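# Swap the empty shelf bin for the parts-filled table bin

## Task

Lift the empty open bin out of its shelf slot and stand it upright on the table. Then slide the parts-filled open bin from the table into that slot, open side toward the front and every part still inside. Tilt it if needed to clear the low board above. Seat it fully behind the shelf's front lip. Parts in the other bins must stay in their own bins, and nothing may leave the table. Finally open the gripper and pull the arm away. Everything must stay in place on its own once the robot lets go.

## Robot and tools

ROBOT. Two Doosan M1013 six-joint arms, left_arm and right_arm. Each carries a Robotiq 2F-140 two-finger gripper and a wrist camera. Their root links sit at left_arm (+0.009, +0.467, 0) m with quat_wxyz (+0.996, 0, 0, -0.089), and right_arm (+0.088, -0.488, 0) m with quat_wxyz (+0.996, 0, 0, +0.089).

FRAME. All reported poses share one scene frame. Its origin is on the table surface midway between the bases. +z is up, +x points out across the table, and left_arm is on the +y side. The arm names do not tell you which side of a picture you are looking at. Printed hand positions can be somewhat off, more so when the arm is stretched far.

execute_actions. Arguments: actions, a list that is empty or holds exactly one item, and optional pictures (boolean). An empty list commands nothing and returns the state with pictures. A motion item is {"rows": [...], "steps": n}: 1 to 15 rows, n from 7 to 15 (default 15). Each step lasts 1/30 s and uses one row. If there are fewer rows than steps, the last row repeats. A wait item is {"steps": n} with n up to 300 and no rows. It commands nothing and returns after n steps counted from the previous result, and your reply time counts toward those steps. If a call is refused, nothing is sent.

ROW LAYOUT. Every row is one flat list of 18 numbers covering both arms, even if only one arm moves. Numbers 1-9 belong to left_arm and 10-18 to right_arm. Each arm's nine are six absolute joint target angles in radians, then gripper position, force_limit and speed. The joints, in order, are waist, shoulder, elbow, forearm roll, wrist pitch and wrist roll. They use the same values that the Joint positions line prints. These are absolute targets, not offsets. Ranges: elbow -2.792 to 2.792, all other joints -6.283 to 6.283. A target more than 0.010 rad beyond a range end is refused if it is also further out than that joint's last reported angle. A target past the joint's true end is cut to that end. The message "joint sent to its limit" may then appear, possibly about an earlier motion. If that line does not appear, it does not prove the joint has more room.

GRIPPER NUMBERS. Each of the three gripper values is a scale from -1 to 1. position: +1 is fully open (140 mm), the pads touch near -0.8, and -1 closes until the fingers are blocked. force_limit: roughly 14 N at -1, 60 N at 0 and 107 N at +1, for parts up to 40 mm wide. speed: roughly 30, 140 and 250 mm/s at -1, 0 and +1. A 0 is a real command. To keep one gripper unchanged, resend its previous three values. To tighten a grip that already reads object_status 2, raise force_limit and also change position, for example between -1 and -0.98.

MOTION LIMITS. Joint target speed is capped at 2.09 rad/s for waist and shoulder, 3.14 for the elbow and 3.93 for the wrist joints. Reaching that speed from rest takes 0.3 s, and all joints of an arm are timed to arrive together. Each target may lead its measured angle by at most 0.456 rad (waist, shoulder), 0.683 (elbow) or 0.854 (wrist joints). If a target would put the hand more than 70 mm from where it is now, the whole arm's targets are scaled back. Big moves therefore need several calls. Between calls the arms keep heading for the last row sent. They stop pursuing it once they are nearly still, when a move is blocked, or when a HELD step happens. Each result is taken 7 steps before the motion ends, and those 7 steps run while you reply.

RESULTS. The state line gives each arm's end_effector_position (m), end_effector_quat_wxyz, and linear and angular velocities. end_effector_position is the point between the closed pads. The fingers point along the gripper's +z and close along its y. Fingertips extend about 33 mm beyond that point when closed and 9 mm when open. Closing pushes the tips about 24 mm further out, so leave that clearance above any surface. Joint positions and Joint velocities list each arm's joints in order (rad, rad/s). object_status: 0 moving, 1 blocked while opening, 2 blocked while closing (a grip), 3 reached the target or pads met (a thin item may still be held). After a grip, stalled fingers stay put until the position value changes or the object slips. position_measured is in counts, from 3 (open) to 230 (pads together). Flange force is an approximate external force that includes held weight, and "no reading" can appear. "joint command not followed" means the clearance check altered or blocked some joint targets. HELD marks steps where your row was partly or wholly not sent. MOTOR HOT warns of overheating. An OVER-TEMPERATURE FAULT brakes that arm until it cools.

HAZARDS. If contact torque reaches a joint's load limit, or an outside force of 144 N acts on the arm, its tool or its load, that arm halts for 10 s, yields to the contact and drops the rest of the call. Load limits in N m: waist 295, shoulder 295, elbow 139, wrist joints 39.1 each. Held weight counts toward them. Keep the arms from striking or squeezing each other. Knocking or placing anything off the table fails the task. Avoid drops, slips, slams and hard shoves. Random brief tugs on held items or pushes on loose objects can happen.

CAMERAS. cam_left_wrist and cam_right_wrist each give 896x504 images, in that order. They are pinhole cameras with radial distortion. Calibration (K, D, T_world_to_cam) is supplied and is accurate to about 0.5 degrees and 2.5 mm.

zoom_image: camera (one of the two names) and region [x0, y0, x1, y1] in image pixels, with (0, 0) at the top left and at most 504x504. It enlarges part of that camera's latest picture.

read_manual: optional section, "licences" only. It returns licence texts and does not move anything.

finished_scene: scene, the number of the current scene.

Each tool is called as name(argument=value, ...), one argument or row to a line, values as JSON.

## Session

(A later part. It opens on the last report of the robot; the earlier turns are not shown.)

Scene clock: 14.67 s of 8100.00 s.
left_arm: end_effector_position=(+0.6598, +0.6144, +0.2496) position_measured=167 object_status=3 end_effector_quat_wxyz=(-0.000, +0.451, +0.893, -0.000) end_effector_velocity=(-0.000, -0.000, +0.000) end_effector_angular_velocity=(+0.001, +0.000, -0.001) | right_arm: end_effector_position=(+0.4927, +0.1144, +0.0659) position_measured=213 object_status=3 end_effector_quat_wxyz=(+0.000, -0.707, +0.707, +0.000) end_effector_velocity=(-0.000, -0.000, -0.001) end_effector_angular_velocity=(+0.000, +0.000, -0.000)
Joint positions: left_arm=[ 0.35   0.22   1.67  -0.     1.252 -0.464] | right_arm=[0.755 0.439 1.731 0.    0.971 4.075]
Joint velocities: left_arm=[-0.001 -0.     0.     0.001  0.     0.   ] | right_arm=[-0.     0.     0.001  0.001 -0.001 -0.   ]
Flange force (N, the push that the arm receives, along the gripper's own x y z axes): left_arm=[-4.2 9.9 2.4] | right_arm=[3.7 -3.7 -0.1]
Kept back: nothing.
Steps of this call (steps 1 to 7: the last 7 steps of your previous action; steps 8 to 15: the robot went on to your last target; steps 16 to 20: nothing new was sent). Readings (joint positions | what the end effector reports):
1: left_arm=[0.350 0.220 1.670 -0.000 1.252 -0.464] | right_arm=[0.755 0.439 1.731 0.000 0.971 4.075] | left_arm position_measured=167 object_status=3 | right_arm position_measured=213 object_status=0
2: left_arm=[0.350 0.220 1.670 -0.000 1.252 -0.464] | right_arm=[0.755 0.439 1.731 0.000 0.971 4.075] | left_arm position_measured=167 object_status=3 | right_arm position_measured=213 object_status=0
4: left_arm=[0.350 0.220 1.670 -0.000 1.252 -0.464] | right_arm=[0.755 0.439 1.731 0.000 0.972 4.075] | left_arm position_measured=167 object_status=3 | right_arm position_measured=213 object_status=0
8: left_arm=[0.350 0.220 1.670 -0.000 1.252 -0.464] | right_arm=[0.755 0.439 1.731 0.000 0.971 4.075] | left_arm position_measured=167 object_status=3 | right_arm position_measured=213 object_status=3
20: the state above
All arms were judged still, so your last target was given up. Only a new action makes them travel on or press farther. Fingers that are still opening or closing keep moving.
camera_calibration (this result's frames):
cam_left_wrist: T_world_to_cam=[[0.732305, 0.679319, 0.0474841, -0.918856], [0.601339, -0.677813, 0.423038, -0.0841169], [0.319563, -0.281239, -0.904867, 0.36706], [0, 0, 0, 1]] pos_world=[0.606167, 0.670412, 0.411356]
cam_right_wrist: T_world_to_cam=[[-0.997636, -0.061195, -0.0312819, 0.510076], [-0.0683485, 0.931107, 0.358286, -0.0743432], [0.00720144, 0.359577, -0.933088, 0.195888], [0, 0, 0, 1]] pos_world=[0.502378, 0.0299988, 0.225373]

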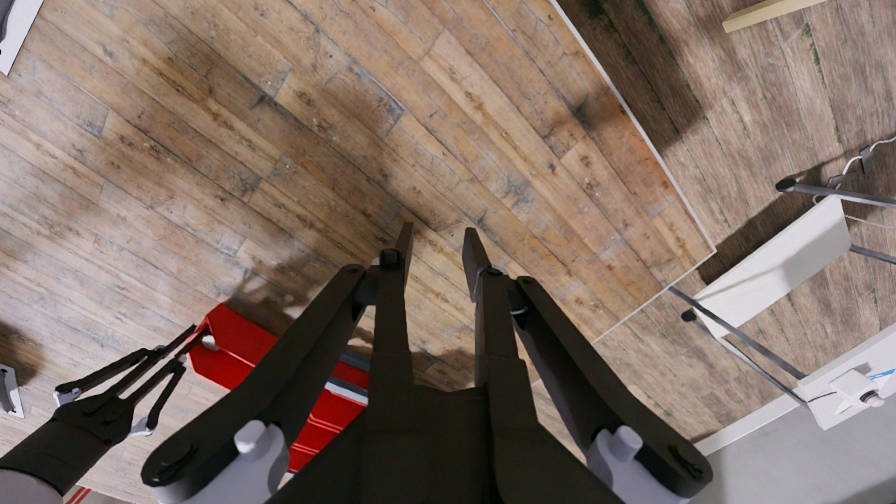

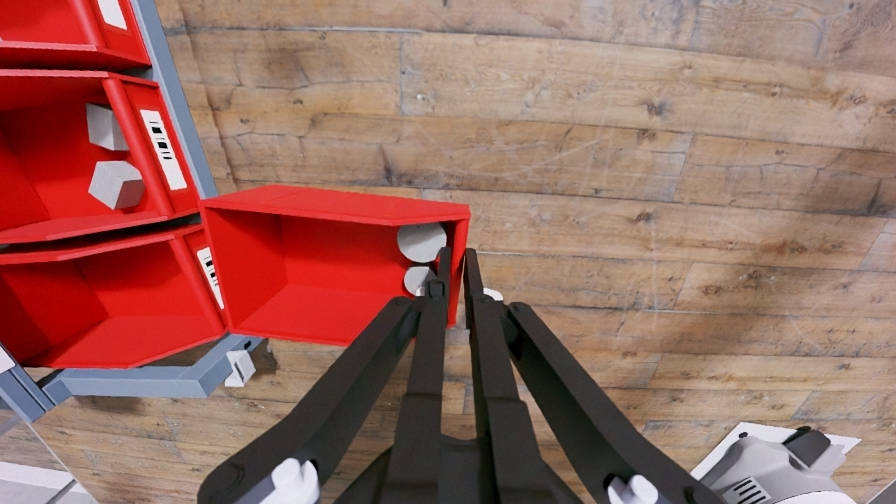

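Looks able to fit; descend.

execute_actions(
  actions=[
    {"rows":[[0.35,0.22,1.67,0,1.252,-0.464,-0.3,0,0,0.755,0.443,1.7345,0,0.964,4.075,-0.66,0,-0.5],[0.35,0.22,1.67,0,1.252,-0.464,-0.3,0,0,0.755,0.443,1.7345,0,0.964,4.075,-0.66,0,-0.5],[0.35,0.22,1.67,0,1.252,-0.464,-0.3,0,0,0.755,0.4475,1.738,0,0.956,4.075,-0.66,0,-0.5],[0.35,0.22,1.67,0,1.252,-0.464,-0.3,0,0,0.755,0.4475,1.738,0,0.956,4.075,-0.66,0,-0.5],[0.35,0.22,1.67,0,1.252,-0.464,-0.3,0,0,0.755,0.4518,1.7411,0,0.9487,4.075,-0.66,0,-0.5]]},
  ],
)

execute_actions(
  actions=[
    {"steps":15},
  ],
  pictures=true,
)

Scene clock: 25.20 s of 8100.00 s.
left_arm: end_effector_position=(+0.6598, +0.6144, +0.2496) position_measured=167 object_status=3 end_effector_quat_wxyz=(-0.000, +0.451, +0.893, -0.000) end_effector_velocity=(+0.000, +0.000, +0.001) end_effector_angular_velocity=(+0.001, -0.001, -0.001) | right_arm: end_effector_position=(+0.4937, +0.1159, +0.0616) position_measured=213 object_status=3 end_effector_quat_wxyz=(+0.002, -0.707, +0.707, +0.000) end_effector_velocity=(-0.000, +0.000, -0.000) end_effector_angular_velocity=(+0.000, +0.001, -0.000)
Joint positions: left_arm=[ 0.35   0.22   1.67   0.     1.252 -0.464] | right_arm=[0.755 0.443 1.734 0.    0.96  4.075]
Joint velocities: left_arm=[-0.    -0.    -0.001  0.001  0.     0.   ] | right_arm=[ 0.    -0.     0.     0.001 -0.     0.   ]
Flange force (N, the push that the arm receives, along the gripper's own x y z axes): left_arm=[-3.3 12.9 3.3] | right_arm=[8.9 5.9 -22.9]
FORCE FAULT: contact force on the right arm reached its limit, and that arm stopped for 10 seconds. The contact can be on any part of that arm, not only on its tool. That arm's remaining commands of this call were not run. That arm holds still and accepts commands again. Move the arm away from the contact; if what it grips holds it there, let go first. Pushing or pulling that hard again can fault the arm again.
Kept back: nothing.
The stop of the right arm began at step 16 of this call (marked STOPPED below). From that step on that arm followed nothing that you had sent. 10 of its steps, steps kept back included, did not run and will not run. The other arm was sent all steps of this action in this call, none kept back. Nothing is kept back now, and the robot has no last target.
Steps of this call (steps 1 to 10: nothing new was sent; steps 11 to 18: the first 8 steps of this action; steps 19 to 25: the last 7 steps of this action, not kept back; steps 26 to 316: the stop continued). Readings (joint positions | what the end effector reports):
11: left_arm=[0.350 0.220 1.670 -0.000 1.252 -0.464] | right_arm=[0.755 0.439 1.731 0.000 0.971 4.075] | left_arm position_measured=167 object_status=3 | right_arm position_measured=213 object_status=3
12: left_arm=[0.350 0.220 1.670 -0.000 1.252 -0.464] | right_arm=[0.755 0.440 1.733 0.000 0.968 4.075] | left_arm position_measured=167 object_status=3 | right_arm position_measured=213 object_status=3
14: left_arm=[0.350 0.220 1.670 -0.000 1.252 -0.464] | right_arm=[0.755 0.445 1.736 0.000 0.961 4.075] | left_arm position_measured=167 object_status=3 | right_arm position_measured=213 object_status=3
16: left_arm=[0.350 0.220 1.670 -0.000 1.252 -0.464] | right_arm=[0.755 0.444 1.734 0.000 0.960 4.075] | left_arm position_measured=167 object_status=3 | right_arm position_measured=213 object_status=3 STOPPED (the right arm)
18: left_arm=[0.350 0.220 1.670 -0.000 1.252 -0.464] | right_arm=[0.755 0.443 1.734 0.000 0.960 4.075] | left_arm position_measured=167 object_status=3 | right_arm position_measured=213 object_status=3
316: the state above

Scene clock: 25.23 s of 8100.00 s.
left_arm: end_effector_position=(+0.6598, +0.6144, +0.2496) position_measured=167 object_status=3 end_effector_quat_wxyz=(-0.000, +0.451, +0.893, -0.000) end_effector_velocity=(-0.000, +0.000, -0.001) end_effector_angular_velocity=(+0.000, +0.001, -0.001) | right_arm: end_effector_position=(+0.4937, +0.1159, +0.0616) position_measured=213 object_status=3 end_effector_quat_wxyz=(+0.002, -0.707, +0.707, +0.000) end_effector_velocity=(+0.000, +0.000, +0.001) end_effector_angular_velocity=(+0.001, -0.000, -0.000)
Joint positions: left_arm=[ 0.35   0.22   1.67   0.     1.252 -0.464] | right_arm=[0.755 0.443 1.734 0.    0.96  4.075]
Joint velocities: left_arm=[0.    0.    0.001 0.    0.    0.001] | right_arm=[-0.    -0.001 -0.001  0.     0.001  0.   ]
Flange force (N, the push that the arm receives, along the gripper's own x y z axes): left_arm=[-1.7 11.5 1.7] | right_arm=[3.9 2.3 -16.9]
Kept back: nothing.
A stop began in an earlier call of the same reply, so what this call sent did not run. Send another action.
Steps of this call (step 1: nothing new was sent). Readings (joint positions | what the end effector reports):
1: the state above
camera_calibration (this result's frames):
cam_left_wrist: T_world_to_cam=[[0.732304, 0.67932, 0.0474897, -0.918861], [0.601341, -0.677816, 0.423031, -0.0841092], [0.319562, -0.281229, -0.90487, 0.367058], [0, 0, 0, 1]] pos_world=[0.606166, 0.670417, 0.411357]
cam_right_wrist: T_world_to_cam=[[-0.99755, -0.0610475, -0.0341554, 0.511195], [-0.0692779, 0.929818, 0.361439, -0.0736342], [0.00969341, 0.36292, -0.93177, 0.189653], [0, 0, 0, 1]] pos_world=[0.503003, 0.0308447, 0.220787]

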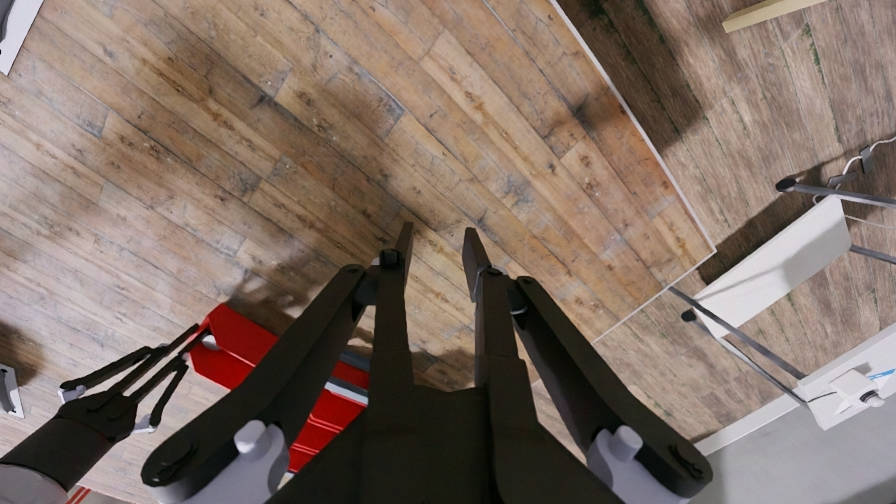

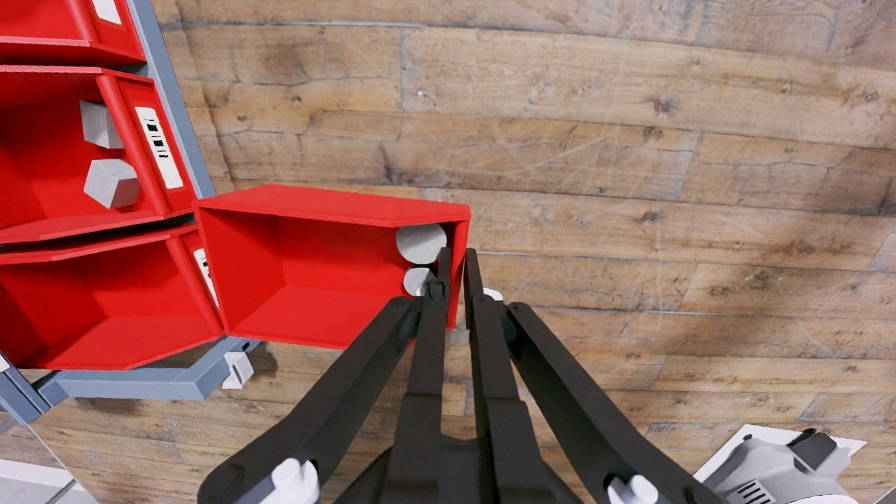

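execute_actions(
  actions=[
    {"rows":[[0.35,0.22,1.67,0,1.252,-0.464,-0.3,0,0,0.755,0.441,1.733,0,0.967,4.075,-0.66,1,-0.5],[0.35,0.22,1.67,0,1.252,-0.464,-0.3,0,0,0.755,0.441,1.733,0,0.967,4.075,-0.66,1,-0.5],[0.35,0.22,1.67,0,1.252,-0.464,-0.3,0,0,0.755,0.441,1.733,0,0.967,4.075,-0.66,1,-0.5],[0.35,0.22,1.67,0,1.252,-0.464,-0.3,0,0,0.755,0.441,1.733,0,0.967,4.075,-1,1,-0.5]]},
  ],
)

execute_actions(
  actions=[
    {"steps":12},
  ],
)

execute_actions(
  actions=[
    {"rows":[[0.35,0.22,1.67,0,1.252,-0.464,-0.3,0,0,0.755,0.415,1.715,0,1.011,4.075,-1,1,-0.5]]},
  ],
)

execute_actions(
  actions=[
    {"steps":20},
  ],
  pictures=true,
)

Scene clock: 25.90 s of 8100.00 s.
left_arm: end_effector_position=(+0.6598, +0.6144, +0.2496) position_measured=167 object_status=3 end_effector_quat_wxyz=(-0.000, +0.451, +0.893, -0.000) end_effector_velocity=(+0.001, +0.000, +0.001) end_effector_angular_velocity=(+0.000, -0.002, -0.000) | right_arm: end_effector_position=(+0.4928, +0.1146, +0.0636) position_measured=225 object_status=0 end_effector_quat_wxyz=(+0.000, -0.707, +0.707, +0.000) end_effector_velocity=(-0.000, +0.000, +0.001) end_effector_angular_velocity=(+0.001, +0.001, -0.001)
Joint positions: left_arm=[ 0.35   0.22   1.67   0.     1.252 -0.464] | right_arm=[0.755 0.441 1.733 0.    0.967 4.075]
Joint velocities: left_arm=[-0.     0.001 -0.002  0.    -0.     0.   ] | right_arm=[ 0.    -0.001 -0.001  0.002  0.001  0.   ]
Flange force (N, the push that the arm receives, along the gripper's own x y z axes): left_arm=[-4.2 6.0 1.6] | right_arm=[7.6 0.8 -12.0]
Steps of this call (steps 1 to 12: nothing new was sent; steps 13 to 20: the first 8 steps of this action). Readings (joint positions | what the end effector reports):
13: left_arm=[0.350 0.220 1.670 0.000 1.252 -0.464] | right_arm=[0.755 0.443 1.734 0.000 0.960 4.075] | left_arm position_measured=167 object_status=3 | right_arm position_measured=213 object_status=3
14: left_arm=[0.350 0.220 1.670 0.000 1.252 -0.464] | right_arm=[0.755 0.442 1.733 0.000 0.963 4.075] | left_arm position_measured=167 object_status=3 | right_arm position_measured=213 object_status=3
16: left_arm=[0.350 0.220 1.670 0.000 1.252 -0.464] | right_arm=[0.755 0.441 1.733 0.000 0.967 4.075] | left_arm position_measured=167 object_status=3 | right_arm position_measured=213 object_status=0
20: the state above

Scene clock: 26.30 s of 8100.00 s.
left_arm: end_effector_position=(+0.6598, +0.6144, +0.2496) position_measured=167 object_status=3 end_effector_quat_wxyz=(-0.000, +0.451, +0.893, -0.000) end_effector_velocity=(+0.001, +0.000, +0.000) end_effector_angular_velocity=(+0.000, -0.001, +0.000) | right_arm: end_effector_position=(+0.4928, +0.1146, +0.0636) position_measured=225 object_status=2 end_effector_quat_wxyz=(+0.000, -0.707, +0.707, +0.000) end_effector_velocity=(-0.000, +0.000, -0.000) end_effector_angular_velocity=(+0.000, +0.001, -0.000)
Joint positions: left_arm=[ 0.35   0.22   1.67   0.     1.252 -0.464] | right_arm=[0.755 0.441 1.733 0.    0.967 4.075]
Joint velocities: left_arm=[ 0.     0.001 -0.001  0.    -0.    -0.   ] | right_arm=[ 0.    -0.     0.     0.001 -0.    -0.   ]
Flange force (N, the push that the arm receives, along the gripper's own x y z axes): left_arm=[-4.4 10.8 1.7] | right_arm=[1.6 -2.2 -9.3]
Kept back: nothing.
Steps of this call (steps 1 to 7: the last 7 steps of your previous action; steps 8 to 12: the robot went on to your last target). Readings (joint positions | what the end effector reports):
1: left_arm=[0.350 0.220 1.670 0.000 1.252 -0.464] | right_arm=[0.755 0.441 1.733 0.000 0.967 4.075] | left_arm position_measured=167 object_status=3 | right_arm position_measured=225 object_status=0
2: left_arm=[0.350 0.220 1.670 0.000 1.252 -0.464] | right_arm=[0.755 0.441 1.733 0.000 0.967 4.075] | left_arm position_measured=167 object_status=3 | right_arm position_measured=225 object_status=0
4: left_arm=[0.350 0.220 1.670 0.000 1.252 -0.464] | right_arm=[0.755 0.441 1.733 0.000 0.967 4.075] | left_arm position_measured=167 object_status=3 | right_arm position_measured=225 object_status=0
8: left_arm=[0.350 0.220 1.670 0.000 1.252 -0.464] | right_arm=[0.755 0.441 1.733 0.000 0.967 4.075] | left_arm position_measured=167 object_status=3 | right_arm position_measured=225 object_status=2
12: the state above

Scene clock: 26.57 s of 8100.00 s.
left_arm: end_effector_position=(+0.6598, +0.6144, +0.2496) position_measured=167 object_status=3 end_effector_quat_wxyz=(-0.000, +0.451, +0.893, -0.000) end_effector_velocity=(-0.000, +0.000, -0.001) end_effector_angular_velocity=(+0.001, +0.001, -0.000) | right_arm: end_effector_position=(+0.4921, +0.1136, +0.0908) position_measured=226 object_status=2 end_effector_quat_wxyz=(+0.000, -0.707, +0.707, +0.000) end_effector_velocity=(+0.000, +0.000, -0.001) end_effector_angular_velocity=(+0.000, +0.001, -0.000)
Joint positions: left_arm=[ 0.35   0.22   1.67   0.     1.252 -0.464] | right_arm=[0.755 0.415 1.715 0.    1.011 4.075]
Joint velocities: left_arm=[-0.     0.     0.001  0.001 -0.    -0.   ] | right_arm=[-0.     0.002 -0.     0.001 -0.001 -0.   ]
Flange force (N, the push that the arm receives, along the gripper's own x y z axes): left_arm=[-3.1 9.7 1.4] | right_arm=[5.5 -0.2 1.7]
Steps of this call (steps 1 to 8: the first 8 steps of this action). Readings (joint positions | what the end effector reports):
1: left_arm=[0.350 0.220 1.670 0.000 1.252 -0.464] | right_arm=[0.755 0.441 1.733 0.000 0.967 4.075] | left_arm position_measured=167 object_status=3 | right_arm position_measured=225 object_status=2
2: left_arm=[0.350 0.220 1.670 0.000 1.252 -0.464] | right_arm=[0.755 0.438 1.732 0.000 0.972 4.075] | left_arm position_measured=167 object_status=3 | right_arm position_measured=225 object_status=2
4: left_arm=[0.350 0.220 1.670 0.000 1.252 -0.464] | right_arm=[0.755 0.419 1.717 0.000 1.005 4.075] | left_arm position_measured=167 object_status=3 | right_arm position_measured=225 object_status=2
8: the state above

Scene clock: 27.23 s of 8100.00 s.
left_arm: end_effector_position=(+0.6598, +0.6144, +0.2496) position_measured=167 object_status=3 end_effector_quat_wxyz=(-0.000, +0.451, +0.893, -0.000) end_effector_velocity=(-0.000, +0.001, -0.000) end_effector_angular_velocity=(+0.002, +0.001, -0.000) | right_arm: end_effector_position=(+0.4921, +0.1137, +0.0908) position_measured=226 object_status=2 end_effector_quat_wxyz=(+0.000, -0.707, +0.707, +0.000) end_effector_velocity=(+0.000, +0.000, -0.000) end_effector_angular_velocity=(+0.001, -0.001, -0.000)
Joint positions: left_arm=[ 0.35   0.22   1.67   0.     1.252 -0.464] | right_arm=[0.755 0.415 1.715 0.    1.011 4.075]
Joint velocities: left_arm=[-0.     0.    -0.     0.002  0.001 -0.   ] | right_arm=[-0.    -0.     0.001  0.    -0.002 -0.   ]
Flange force (N, the push that the arm receives, along the gripper's own x y z axes): left_arm=[-5.4 9.9 1.0] | right_arm=[2.8 -0.7 6.0]
Kept back: nothing.
Steps of this call (steps 1 to 7: the last 7 steps of your previous action; steps 8 to 15: the robot went on to your last target; steps 16 to 20: nothing new was sent). Readings (joint positions | what the end effector reports):
1: left_arm=[0.350 0.220 1.670 0.000 1.252 -0.464] | right_arm=[0.755 0.415 1.715 0.000 1.011 4.075] | left_arm position_measured=167 object_status=3 | right_arm position_measured=226 object_status=2
2: left_arm=[0.350 0.220 1.670 0.000 1.252 -0.464] | right_arm=[0.755 0.415 1.715 0.000 1.011 4.075] | left_arm position_measured=167 object_status=3 | right_arm position_measured=226 object_status=2
4: left_arm=[0.350 0.220 1.670 0.000 1.252 -0.464] | right_arm=[0.755 0.415 1.715 0.000 1.011 4.075] | left_arm position_measured=167 object_status=3 | right_arm position_measured=226 object_status=2
8: left_arm=[0.350 0.220 1.670 0.000 1.252 -0.464] | right_arm=[0.755 0.415 1.715 0.000 1.011 4.075] | left_arm position_measured=167 object_status=3 | right_arm position_measured=226 object_status=2
20: the state above
All arms were judged still, so your last target was given up. Only a new action makes them travel on or press farther. Fingers that are still opening or closing keep moving.
camera_calibration (this result's frames):
cam_left_wrist: T_world_to_cam=[[0.732304, 0.67932, 0.0474896, -0.918861], [0.601341, -0.677816, 0.423031, -0.0841092], [0.319562, -0.281229, -0.90487, 0.367058], [0, 0, 0, 1]] pos_world=[0.606166, 0.670417, 0.411356]
cam_right_wrist: T_world_to_cam=[[-0.997627, -0.0611507, -0.0316527, 0.510257], [-0.0684439, 0.930942, 0.358694, -0.0825367], [0.00753241, 0.360009, -0.932918, 0.21913], [0, 0, 0, 1]] pos_world=[0.501746, 0.0291506, 0.250187]

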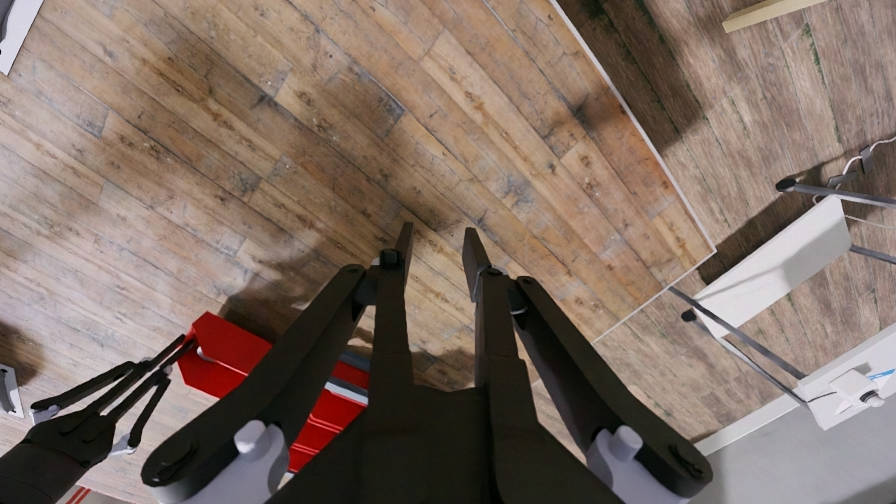

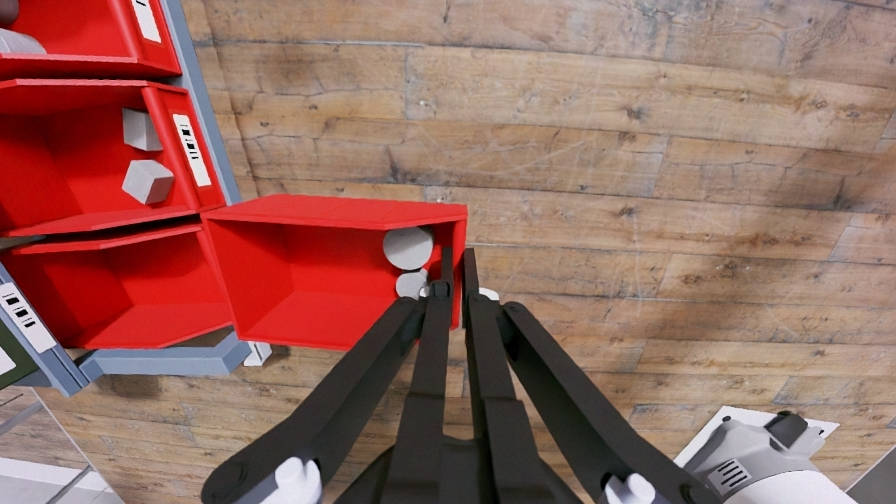

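execute_actions(
  actions=[
    {"rows":[[0.1,0.22,1.67,0,1.252,-0.642,-0.4,0,0,0.755,0.207,1.96,0,0.975,4.075,-1,1,-0.5]]},
  ],
)

execute_actions(
  actions=[
    {"rows":[[-0.297,0.28,1.6,0,1.26,-0.642,-0.4,0,0,0.755,-0.002,2.204,0,0.94,4.075,-1,1,-0.5]]},
  ],
)

execute_actions(
  actions=[
    {"steps":15},
  ],
)

execute_actions(
  actions=[
    {"rows":[[-0.297,0.42,1.587,0,1.135,-0.642,-0.4,0,0,0.755,-0.002,2.204,0,0.94,4.075,-1,1,-0.5]]},
  ],
)

execute_actions(
  actions=[
    {"steps":20},
  ],
  pictures=true,
)

zoom_image(
  camera="cam_left_wrist",
  region=[330,100,650,320],
)

Scene clock: 28.30 s of 8100.00 s.
left_arm: end_effector_position=(+0.6737, +0.5260, +0.2496) position_measured=179 object_status=0 end_effector_quat_wxyz=(-0.000, +0.468, +0.884, -0.000) end_effector_velocity=(+0.045, -0.504, -0.000) end_effector_angular_velocity=(-0.001, -0.000, -0.219) | right_arm: end_effector_position=(+0.4404, +0.0439, +0.1080) position_measured=226 object_status=2 end_effector_quat_wxyz=(-0.000, -0.707, +0.707, -0.000) end_effector_velocity=(-0.296, -0.399, +0.070) end_effector_angular_velocity=(+0.002, -0.003, +0.001)
Joint positions: left_arm=[ 0.216  0.22   1.67   0.     1.252 -0.56 ] | right_arm=[ 0.755  0.279  1.875 -0.     0.988  4.075]
Joint velocities: left_arm=[-0.759  0.001 -0.001 -0.001  0.    -0.539] | right_arm=[ 0.    -0.767  0.898 -0.001 -0.134  0.   ]
Flange force (N, the push that the arm receives, along the gripper's own x y z axes): left_arm=[-6.0 9.2 2.4] | right_arm=[-0.8 -5.9 10.3]
Steps of this call (steps 1 to 24: nothing new was sent; steps 25 to 32: the first 8 steps of this action). Readings (joint positions | what the end effector reports):
25: left_arm=[0.350 0.220 1.670 0.000 1.252 -0.464] | right_arm=[0.755 0.415 1.715 0.000 1.011 4.075] | left_arm position_measured=167 object_status=0 | right_arm position_measured=226 object_status=2
26: left_arm=[0.347 0.220 1.670 0.000 1.252 -0.466] | right_arm=[0.755 0.412 1.718 -0.000 1.011 4.075] | left_arm position_measured=169 object_status=0 | right_arm position_measured=226 object_status=2
28: left_arm=[0.320 0.220 1.670 0.000 1.252 -0.486] | right_arm=[0.755 0.385 1.751 -0.000 1.006 4.075] | left_arm position_measured=179 object_status=0 | right_arm position_measured=226 object_status=2
32: the state above

Scene clock: 28.80 s of 8100.00 s.
left_arm: end_effector_position=(+0.6804, +0.3584, +0.2484) position_measured=179 object_status=3 end_effector_quat_wxyz=(+0.000, +0.540, +0.842, +0.000) end_effector_velocity=(-0.010, -0.511, -0.005) end_effector_angular_velocity=(-0.003, -0.006, -0.738) | right_arm: end_effector_position=(+0.3587, -0.0661, +0.1140) position_measured=226 object_status=2 end_effector_quat_wxyz=(-0.000, -0.707, +0.707, -0.000) end_effector_velocity=(-0.300, -0.405, -0.021) end_effector_angular_velocity=(+0.004, -0.004, +0.000)
Joint positions: left_arm=[-0.032  0.24   1.647  0.     1.254 -0.642] | right_arm=[ 0.755  0.073  2.117 -0.     0.952  4.075]
Joint velocities: left_arm=[-0.739  0.111 -0.132 -0.001  0.015 -0.001] | right_arm=[-0.    -0.755  0.876 -0.001 -0.126  0.   ]
Flange force (N, the push that the arm receives, along the gripper's own x y z axes): left_arm=[-5.0 9.3 -2.4] | right_arm=[7.1 0.1 5.2]
Steps of this call (steps 1 to 7: the last 7 steps of your previous action; steps 8 to 15: the first 8 steps of this action). Readings (joint positions | what the end effector reports):
8: left_arm=[0.100 0.220 1.670 0.000 1.252 -0.642] | right_arm=[0.755 0.207 1.960 -0.000 0.975 4.075] | left_arm position_measured=179 object_status=3 | right_arm position_measured=226 object_status=2
9: left_arm=[0.097 0.220 1.670 0.000 1.252 -0.642] | right_arm=[0.755 0.204 1.963 -0.000 0.974 4.075] | left_arm position_measured=179 object_status=3 | right_arm position_measured=226 object_status=2
11: left_arm=[0.070 0.224 1.665 0.000 1.252 -0.642] | right_arm=[0.755 0.177 1.996 -0.000 0.970 4.075] | left_arm position_measured=179 object_status=3 | right_arm position_measured=226 object_status=2
15: the state above

Scene clock: 29.30 s of 8100.00 s.
left_arm: end_effector_position=(+0.6513, +0.1750, +0.2457) position_measured=179 object_status=3 end_effector_quat_wxyz=(+0.001, +0.646, +0.763, +0.000) end_effector_velocity=(+0.000, +0.002, -0.001) end_effector_angular_velocity=(+0.000, +0.002, +0.003) | right_arm: end_effector_position=(+0.3288, -0.1064, +0.1101) position_measured=226 object_status=2 end_effector_quat_wxyz=(-0.000, -0.707, +0.707, -0.000) end_effector_velocity=(+0.000, +0.000, +0.000) end_effector_angular_velocity=(+0.001, -0.001, +0.000)
Joint positions: left_arm=[-0.297  0.28   1.6    0.     1.26  -0.642] | right_arm=[ 0.755 -0.002  2.204 -0.     0.94   4.075]
Joint velocities: left_arm=[ 0.002  0.001  0.001 -0.    -0.    -0.   ] | right_arm=[ 0. -0. -0. -0. -0.  0.]
Flange force (N, the push that the arm receives, along the gripper's own x y z axes): left_arm=[-10.2 6.0 1.6] | right_arm=[-0.4 -0.3 7.7]
Kept back: nothing.
Steps of this call (steps 1 to 7: the last 7 steps of your previous action; steps 8 to 15: the robot went on to your last target). Readings (joint positions | what the end effector reports):
1: left_arm=[-0.057 0.244 1.642 0.000 1.255 -0.642] | right_arm=[0.755 0.047 2.147 -0.000 0.948 4.075] | left_arm position_measured=179 object_status=3 | right_arm position_measured=226 object_status=2
2: left_arm=[-0.082 0.248 1.638 0.000 1.255 -0.642] | right_arm=[0.755 0.025 2.173 -0.000 0.945 4.075] | left_arm position_measured=179 object_status=3 | right_arm position_measured=226 object_status=2
4: left_arm=[-0.132 0.255 1.629 0.000 1.257 -0.642] | right_arm=[0.755 -0.000 2.201 -0.000 0.940 4.075] | left_arm position_measured=179 object_status=3 | right_arm position_measured=226 object_status=2
8: left_arm=[-0.231 0.270 1.612 0.000 1.259 -0.642] | right_arm=[0.755 -0.002 2.204 -0.000 0.940 4.075] | left_arm position_measured=179 object_status=3 | right_arm position_measured=226 object_status=2
15: the state above

Scene clock: 29.57 s of 8100.00 s.
left_arm: end_effector_position=(+0.6939, +0.1531, +0.1634) position_measured=179 object_status=3 end_effector_quat_wxyz=(-0.000, +0.646, +0.763, -0.000) end_effector_velocity=(+0.152, -0.080, -0.366) end_effector_angular_velocity=(+0.014, +0.029, -0.001) | right_arm: end_effector_position=(+0.3288, -0.1064, +0.1101) position_measured=226 object_status=2 end_effector_quat_wxyz=(-0.000, -0.707, +0.707, -0.000) end_effector_velocity=(-0.001, -0.001, -0.001) end_effector_angular_velocity=(-0.002, +0.001, -0.000)
Joint positions: left_arm=[-0.297  0.401  1.589 -0.     1.153 -0.642] | right_arm=[ 0.755 -0.002  2.204 -0.     0.94   4.075]
Joint velocities: left_arm=[-0.002  0.509 -0.034 -0.001 -0.443 -0.   ] | right_arm=[-0.     0.     0.001  0.     0.001 -0.   ]
Flange force (N, the push that the arm receives, along the gripper's own x y z axes): left_arm=[-5.1 9.5 4.6] | right_arm=[5.5 -4.9 5.4]
Steps of this call (steps 1 to 8: the first 8 steps of this action). Readings (joint positions | what the end effector reports):
1: left_arm=[-0.297 0.280 1.600 0.000 1.260 -0.642] | right_arm=[0.755 -0.002 2.204 -0.000 0.940 4.075] | left_arm position_measured=179 object_status=3 | right_arm position_measured=226 object_status=2
2: left_arm=[-0.297 0.283 1.600 0.000 1.258 -0.642] | right_arm=[0.755 -0.002 2.204 -0.000 0.940 4.075] | left_arm position_measured=179 object_status=3 | right_arm position_measured=226 object_status=2
4: left_arm=[-0.297 0.310 1.597 0.000 1.233 -0.642] | right_arm=[0.755 -0.002 2.204 -0.000 0.940 4.075] | left_arm position_measured=179 object_status=3 | right_arm position_measured=226 object_status=2
8: the state above

Scene clock: 30.23 s of 8100.00 s.
left_arm: end_effector_position=(+0.7002, +0.1497, +0.1500) position_measured=179 object_status=3 end_effector_quat_wxyz=(-0.000, +0.646, +0.763, -0.000) end_effector_velocity=(-0.000, +0.000, +0.000) end_effector_angular_velocity=(+0.000, -0.000, -0.001) | right_arm: end_effector_position=(+0.3288, -0.1065, +0.1101) position_measured=226 object_status=2 end_effector_quat_wxyz=(-0.000, -0.707, +0.707, -0.000) end_effector_velocity=(+0.001, +0.001, +0.001) end_effector_angular_velocity=(+0.003, -0.002, -0.000)
Joint positions: left_arm=[-0.297  0.42   1.587 -0.     1.135 -0.642] | right_arm=[ 0.755 -0.002  2.204 -0.     0.94   4.075]
Joint velocities: left_arm=[-0.    -0.001  0.001  0.     0.     0.   ] | right_arm=[-0.    -0.    -0.002 -0.    -0.001  0.   ]
Flange force (N, the push that the arm receives, along the gripper's own x y z axes): left_arm=[-5.1 9.8 3.7] | right_arm=[6.2 -1.3 3.8]
Kept back: nothing.
Steps of this call (steps 1 to 7: the last 7 steps of your previous action; steps 8 to 20: the robot went on to your last target). Readings (joint positions | what the end effector reports):
1: left_arm=[-0.297 0.414 1.588 -0.000 1.141 -0.642] | right_arm=[0.755 -0.002 2.204 -0.000 0.940 4.075] | left_arm position_measured=179 object_status=3 | right_arm position_measured=226 object_status=2
2: left_arm=[-0.297 0.420 1.588 -0.000 1.136 -0.642] | right_arm=[0.755 -0.002 2.204 -0.000 0.940 4.075] | left_arm position_measured=179 object_status=3 | right_arm position_measured=226 object_status=2
4: left_arm=[-0.297 0.420 1.587 -0.000 1.135 -0.642] | right_arm=[0.755 -0.002 2.204 -0.000 0.940 4.075] | left_arm position_measured=179 object_status=3 | right_arm position_measured=226 object_status=2
8: left_arm=[-0.297 0.420 1.587 -0.000 1.135 -0.642] | right_arm=[0.755 -0.002 2.204 -0.000 0.940 4.075] | left_arm position_measured=179 object_status=3 | right_arm position_measured=226 object_status=2
20: the state above
camera_calibration (this result's frames):
cam_left_wrist: T_world_to_cam=[[0.960261, 0.275022, 0.0475569, -0.727153], [0.230047, -0.87639, 0.423107, -0.0914781], [0.158042, -0.395352, -0.904831, 0.26352], [0, 0, 0, 1]] pos_world=[0.677654, 0.223996, 0.311727]
cam_right_wrist: T_world_to_cam=[[-0.997643, -0.0611919, -0.0310328, 0.334397], [-0.0682536, 0.931238, 0.357962, 0.104345], [0.00699455, 0.359237, -0.93322, 0.317749], [0, 0, 0, 1]] pos_world=[0.338509, -0.190855, 0.269556]

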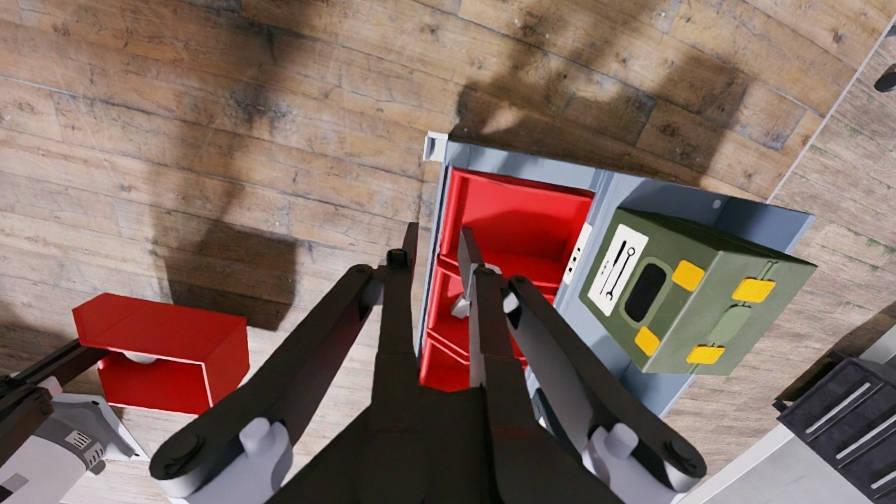

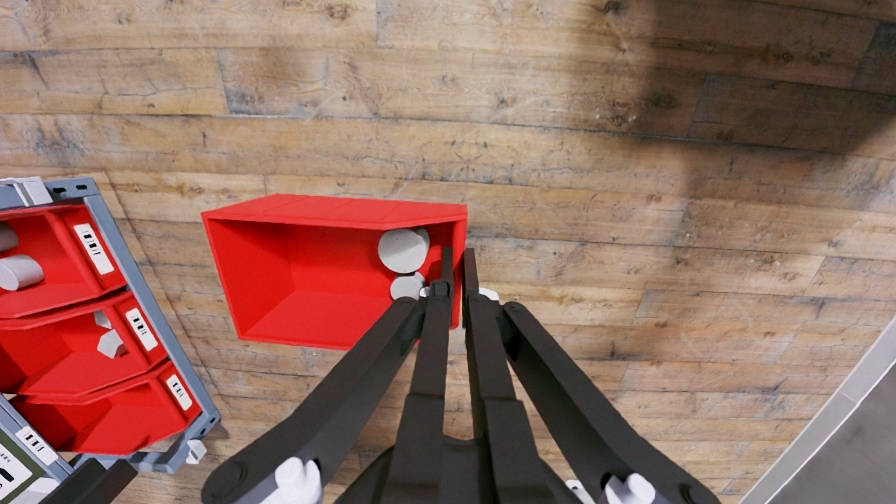

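Region (330, 100, 650, 320) of cam_left_wrist's 896x504 image, scaled by 1.575, with more detail than that image has; it fills the top 346 rows of this view, and the rest is white.

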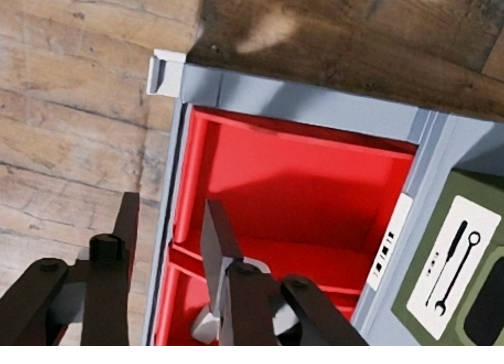

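execute_actions(
  actions=[
    {"rows":[[-0.2915,0.485,1.6177,0,1.039,-0.636,-0.4,0,0,0.755,-0.002,2.204,0,0.94,4.075,-1,1,-0.5]]},
  ],
)

execute_actions(
  actions=[
    {"steps":20},
  ],
  pictures=true,
)

zoom_image(
  camera="cam_left_wrist",
  region=[330,100,650,320],
)

zoom_image(
  camera="cam_right_wrist",
  region=[0,300,280,504],
)

Scene clock: 31.13 s of 8100.00 s.
left_arm: end_effector_position=(+0.7119, +0.1486, +0.0845) position_measured=179 object_status=3 end_effector_quat_wxyz=(-0.001, +0.646, +0.763, -0.000) end_effector_velocity=(+0.011, -0.003, +0.018) end_effector_angular_velocity=(-0.016, -0.031, +0.002) | right_arm: end_effector_position=(+0.3288, -0.1065, +0.1101) position_measured=226 object_status=2 end_effector_quat_wxyz=(-0.000, -0.707, +0.707, -0.000) end_effector_velocity=(+0.000, +0.001, +0.000) end_effector_angular_velocity=(+0.002, -0.001, -0.000)
Joint positions: left_arm=[-0.292  0.485  1.618  0.     1.039 -0.636] | right_arm=[ 0.755 -0.002  2.204 -0.     0.94   4.075]
Joint velocities: left_arm=[ 0.003 -0.014 -0.013  0.    -0.007  0.001] | right_arm=[-0.    -0.    -0.001  0.001 -0.001 -0.   ]
Flange force (N, the push that the arm receives, along the gripper's own x y z axes): left_arm=[-5.3 7.3 1.3] | right_arm=[6.5 0.2 4.4]
Steps of this call (steps 1 to 15: the robot went on to your last target; steps 16 to 19: nothing new was sent; steps 20 to 27: the first 8 steps of this action). Readings (joint positions | what the end effector reports):
20: left_arm=[-0.297 0.420 1.587 0.000 1.135 -0.642] | right_arm=[0.755 -0.002 2.204 -0.000 0.940 4.075] | left_arm position_measured=179 object_status=3 | right_arm position_measured=226 object_status=2
21: left_arm=[-0.297 0.423 1.588 0.000 1.130 -0.642] | right_arm=[0.755 -0.002 2.204 0.000 0.940 4.075] | left_arm position_measured=179 object_status=3 | right_arm position_measured=226 object_status=2
23: left_arm=[-0.295 0.450 1.601 0.000 1.090 -0.640] | right_arm=[0.755 -0.002 2.204 0.000 0.940 4.075] | left_arm position_measured=179 object_status=3 | right_arm position_measured=226 object_status=2
27: the state above

Scene clock: 31.80 s of 8100.00 s.
left_arm: end_effector_position=(+0.7121, +0.1484, +0.0850) position_measured=179 object_status=3 end_effector_quat_wxyz=(-0.000, +0.646, +0.763, -0.000) end_effector_velocity=(+0.000, -0.000, +0.001) end_effector_angular_velocity=(-0.001, -0.001, +0.001) | right_arm: end_effector_position=(+0.3288, -0.1065, +0.1101) position_measured=226 object_status=2 end_effector_quat_wxyz=(-0.000, -0.707, +0.707, -0.000) end_effector_velocity=(+0.000, +0.001, +0.000) end_effector_angular_velocity=(+0.002, +0.001, -0.001)
Joint positions: left_arm=[-0.292  0.485  1.618  0.     1.039 -0.636] | right_arm=[ 0.755 -0.002  2.204  0.     0.94   4.075]
Joint velocities: left_arm=[-0.    -0.001 -0.001 -0.001  0.    -0.   ] | right_arm=[-0.     0.    -0.001  0.002 -0.001 -0.   ]
Flange force (N, the push that the arm receives, along the gripper's own x y z axes): left_arm=[-5.3 9.2 4.9] | right_arm=[5.3 -3.2 6.7]
Kept back: nothing.
Steps of this call (steps 1 to 7: the last 7 steps of your previous action; steps 8 to 15: the robot went on to your last target; steps 16 to 20: nothing new was sent). Readings (joint positions | what the end effector reports):
1: left_arm=[-0.292 0.485 1.618 0.000 1.039 -0.636] | right_arm=[0.755 -0.002 2.204 0.000 0.940 4.075] | left_arm position_measured=179 object_status=3 | right_arm position_measured=226 object_status=2
2: left_arm=[-0.292 0.485 1.618 0.000 1.039 -0.636] | right_arm=[0.755 -0.002 2.204 0.000 0.940 4.075] | left_arm position_measured=179 object_status=3 | right_arm position_measured=226 object_status=2
4: left_arm=[-0.292 0.485 1.618 0.000 1.039 -0.636] | right_arm=[0.755 -0.002 2.204 0.000 0.940 4.075] | left_arm position_measured=179 object_status=3 | right_arm position_measured=226 object_status=2
8: left_arm=[-0.292 0.485 1.618 0.000 1.039 -0.636] | right_arm=[0.755 -0.002 2.204 0.000 0.940 4.075] | left_arm position_measured=179 object_status=3 | right_arm position_measured=226 object_status=2
20: the state above
All arms were judged still, so your last target was given up. Only a new action makes them travel on or press farther. Fingers that are still opening or closing keep moving.
camera_calibration (this result's frames):
cam_left_wrist: T_world_to_cam=[[0.960402, 0.274492, 0.0477713, -0.735191], [0.229465, -0.876509, 0.423176, -0.0674847], [0.15803, -0.395457, -0.904787, 0.202296], [0, 0, 0, 1]] pos_world=[0.689595, 0.222652, 0.246713]
cam_right_wrist: T_world_to_cam=[[-0.997645, -0.0611788, -0.0310194, 0.334393], [-0.0682366, 0.931235, 0.357973, 0.104334], [0.006986, 0.359246, -0.933217, 0.317752], [0, 0, 0, 1]] pos_world=[0.338505, -0.190853, 0.269555]

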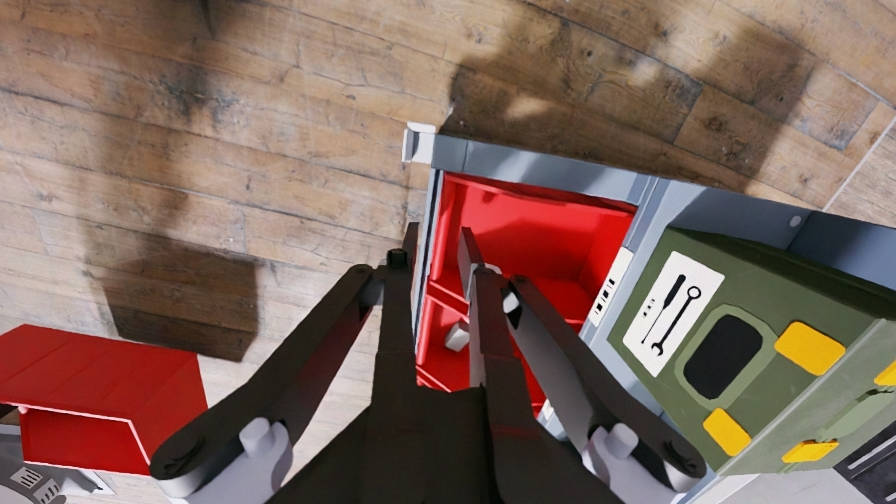

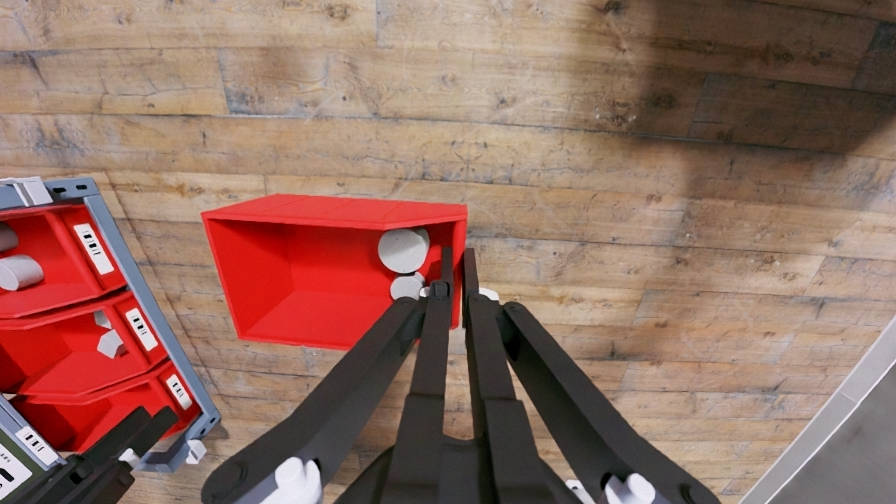

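Region (330, 100, 650, 320) of cam_left_wrist's 896x504 image, scaled by 1.575, with more detail than that image has; it fills the top 346 rows of this view, and the rest is white.

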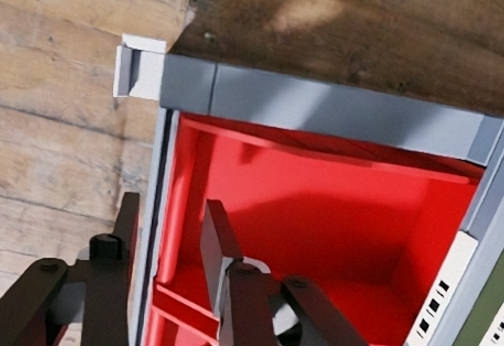

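Region (0, 300, 280, 504) of cam_right_wrist's 896x504 image, scaled by 1.800, with more detail than that image has; it fills the top 367 rows of this view, and the rest is white.

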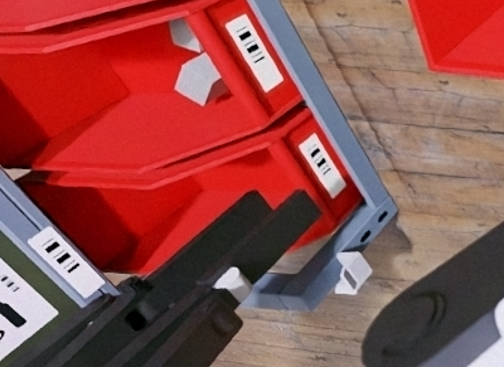

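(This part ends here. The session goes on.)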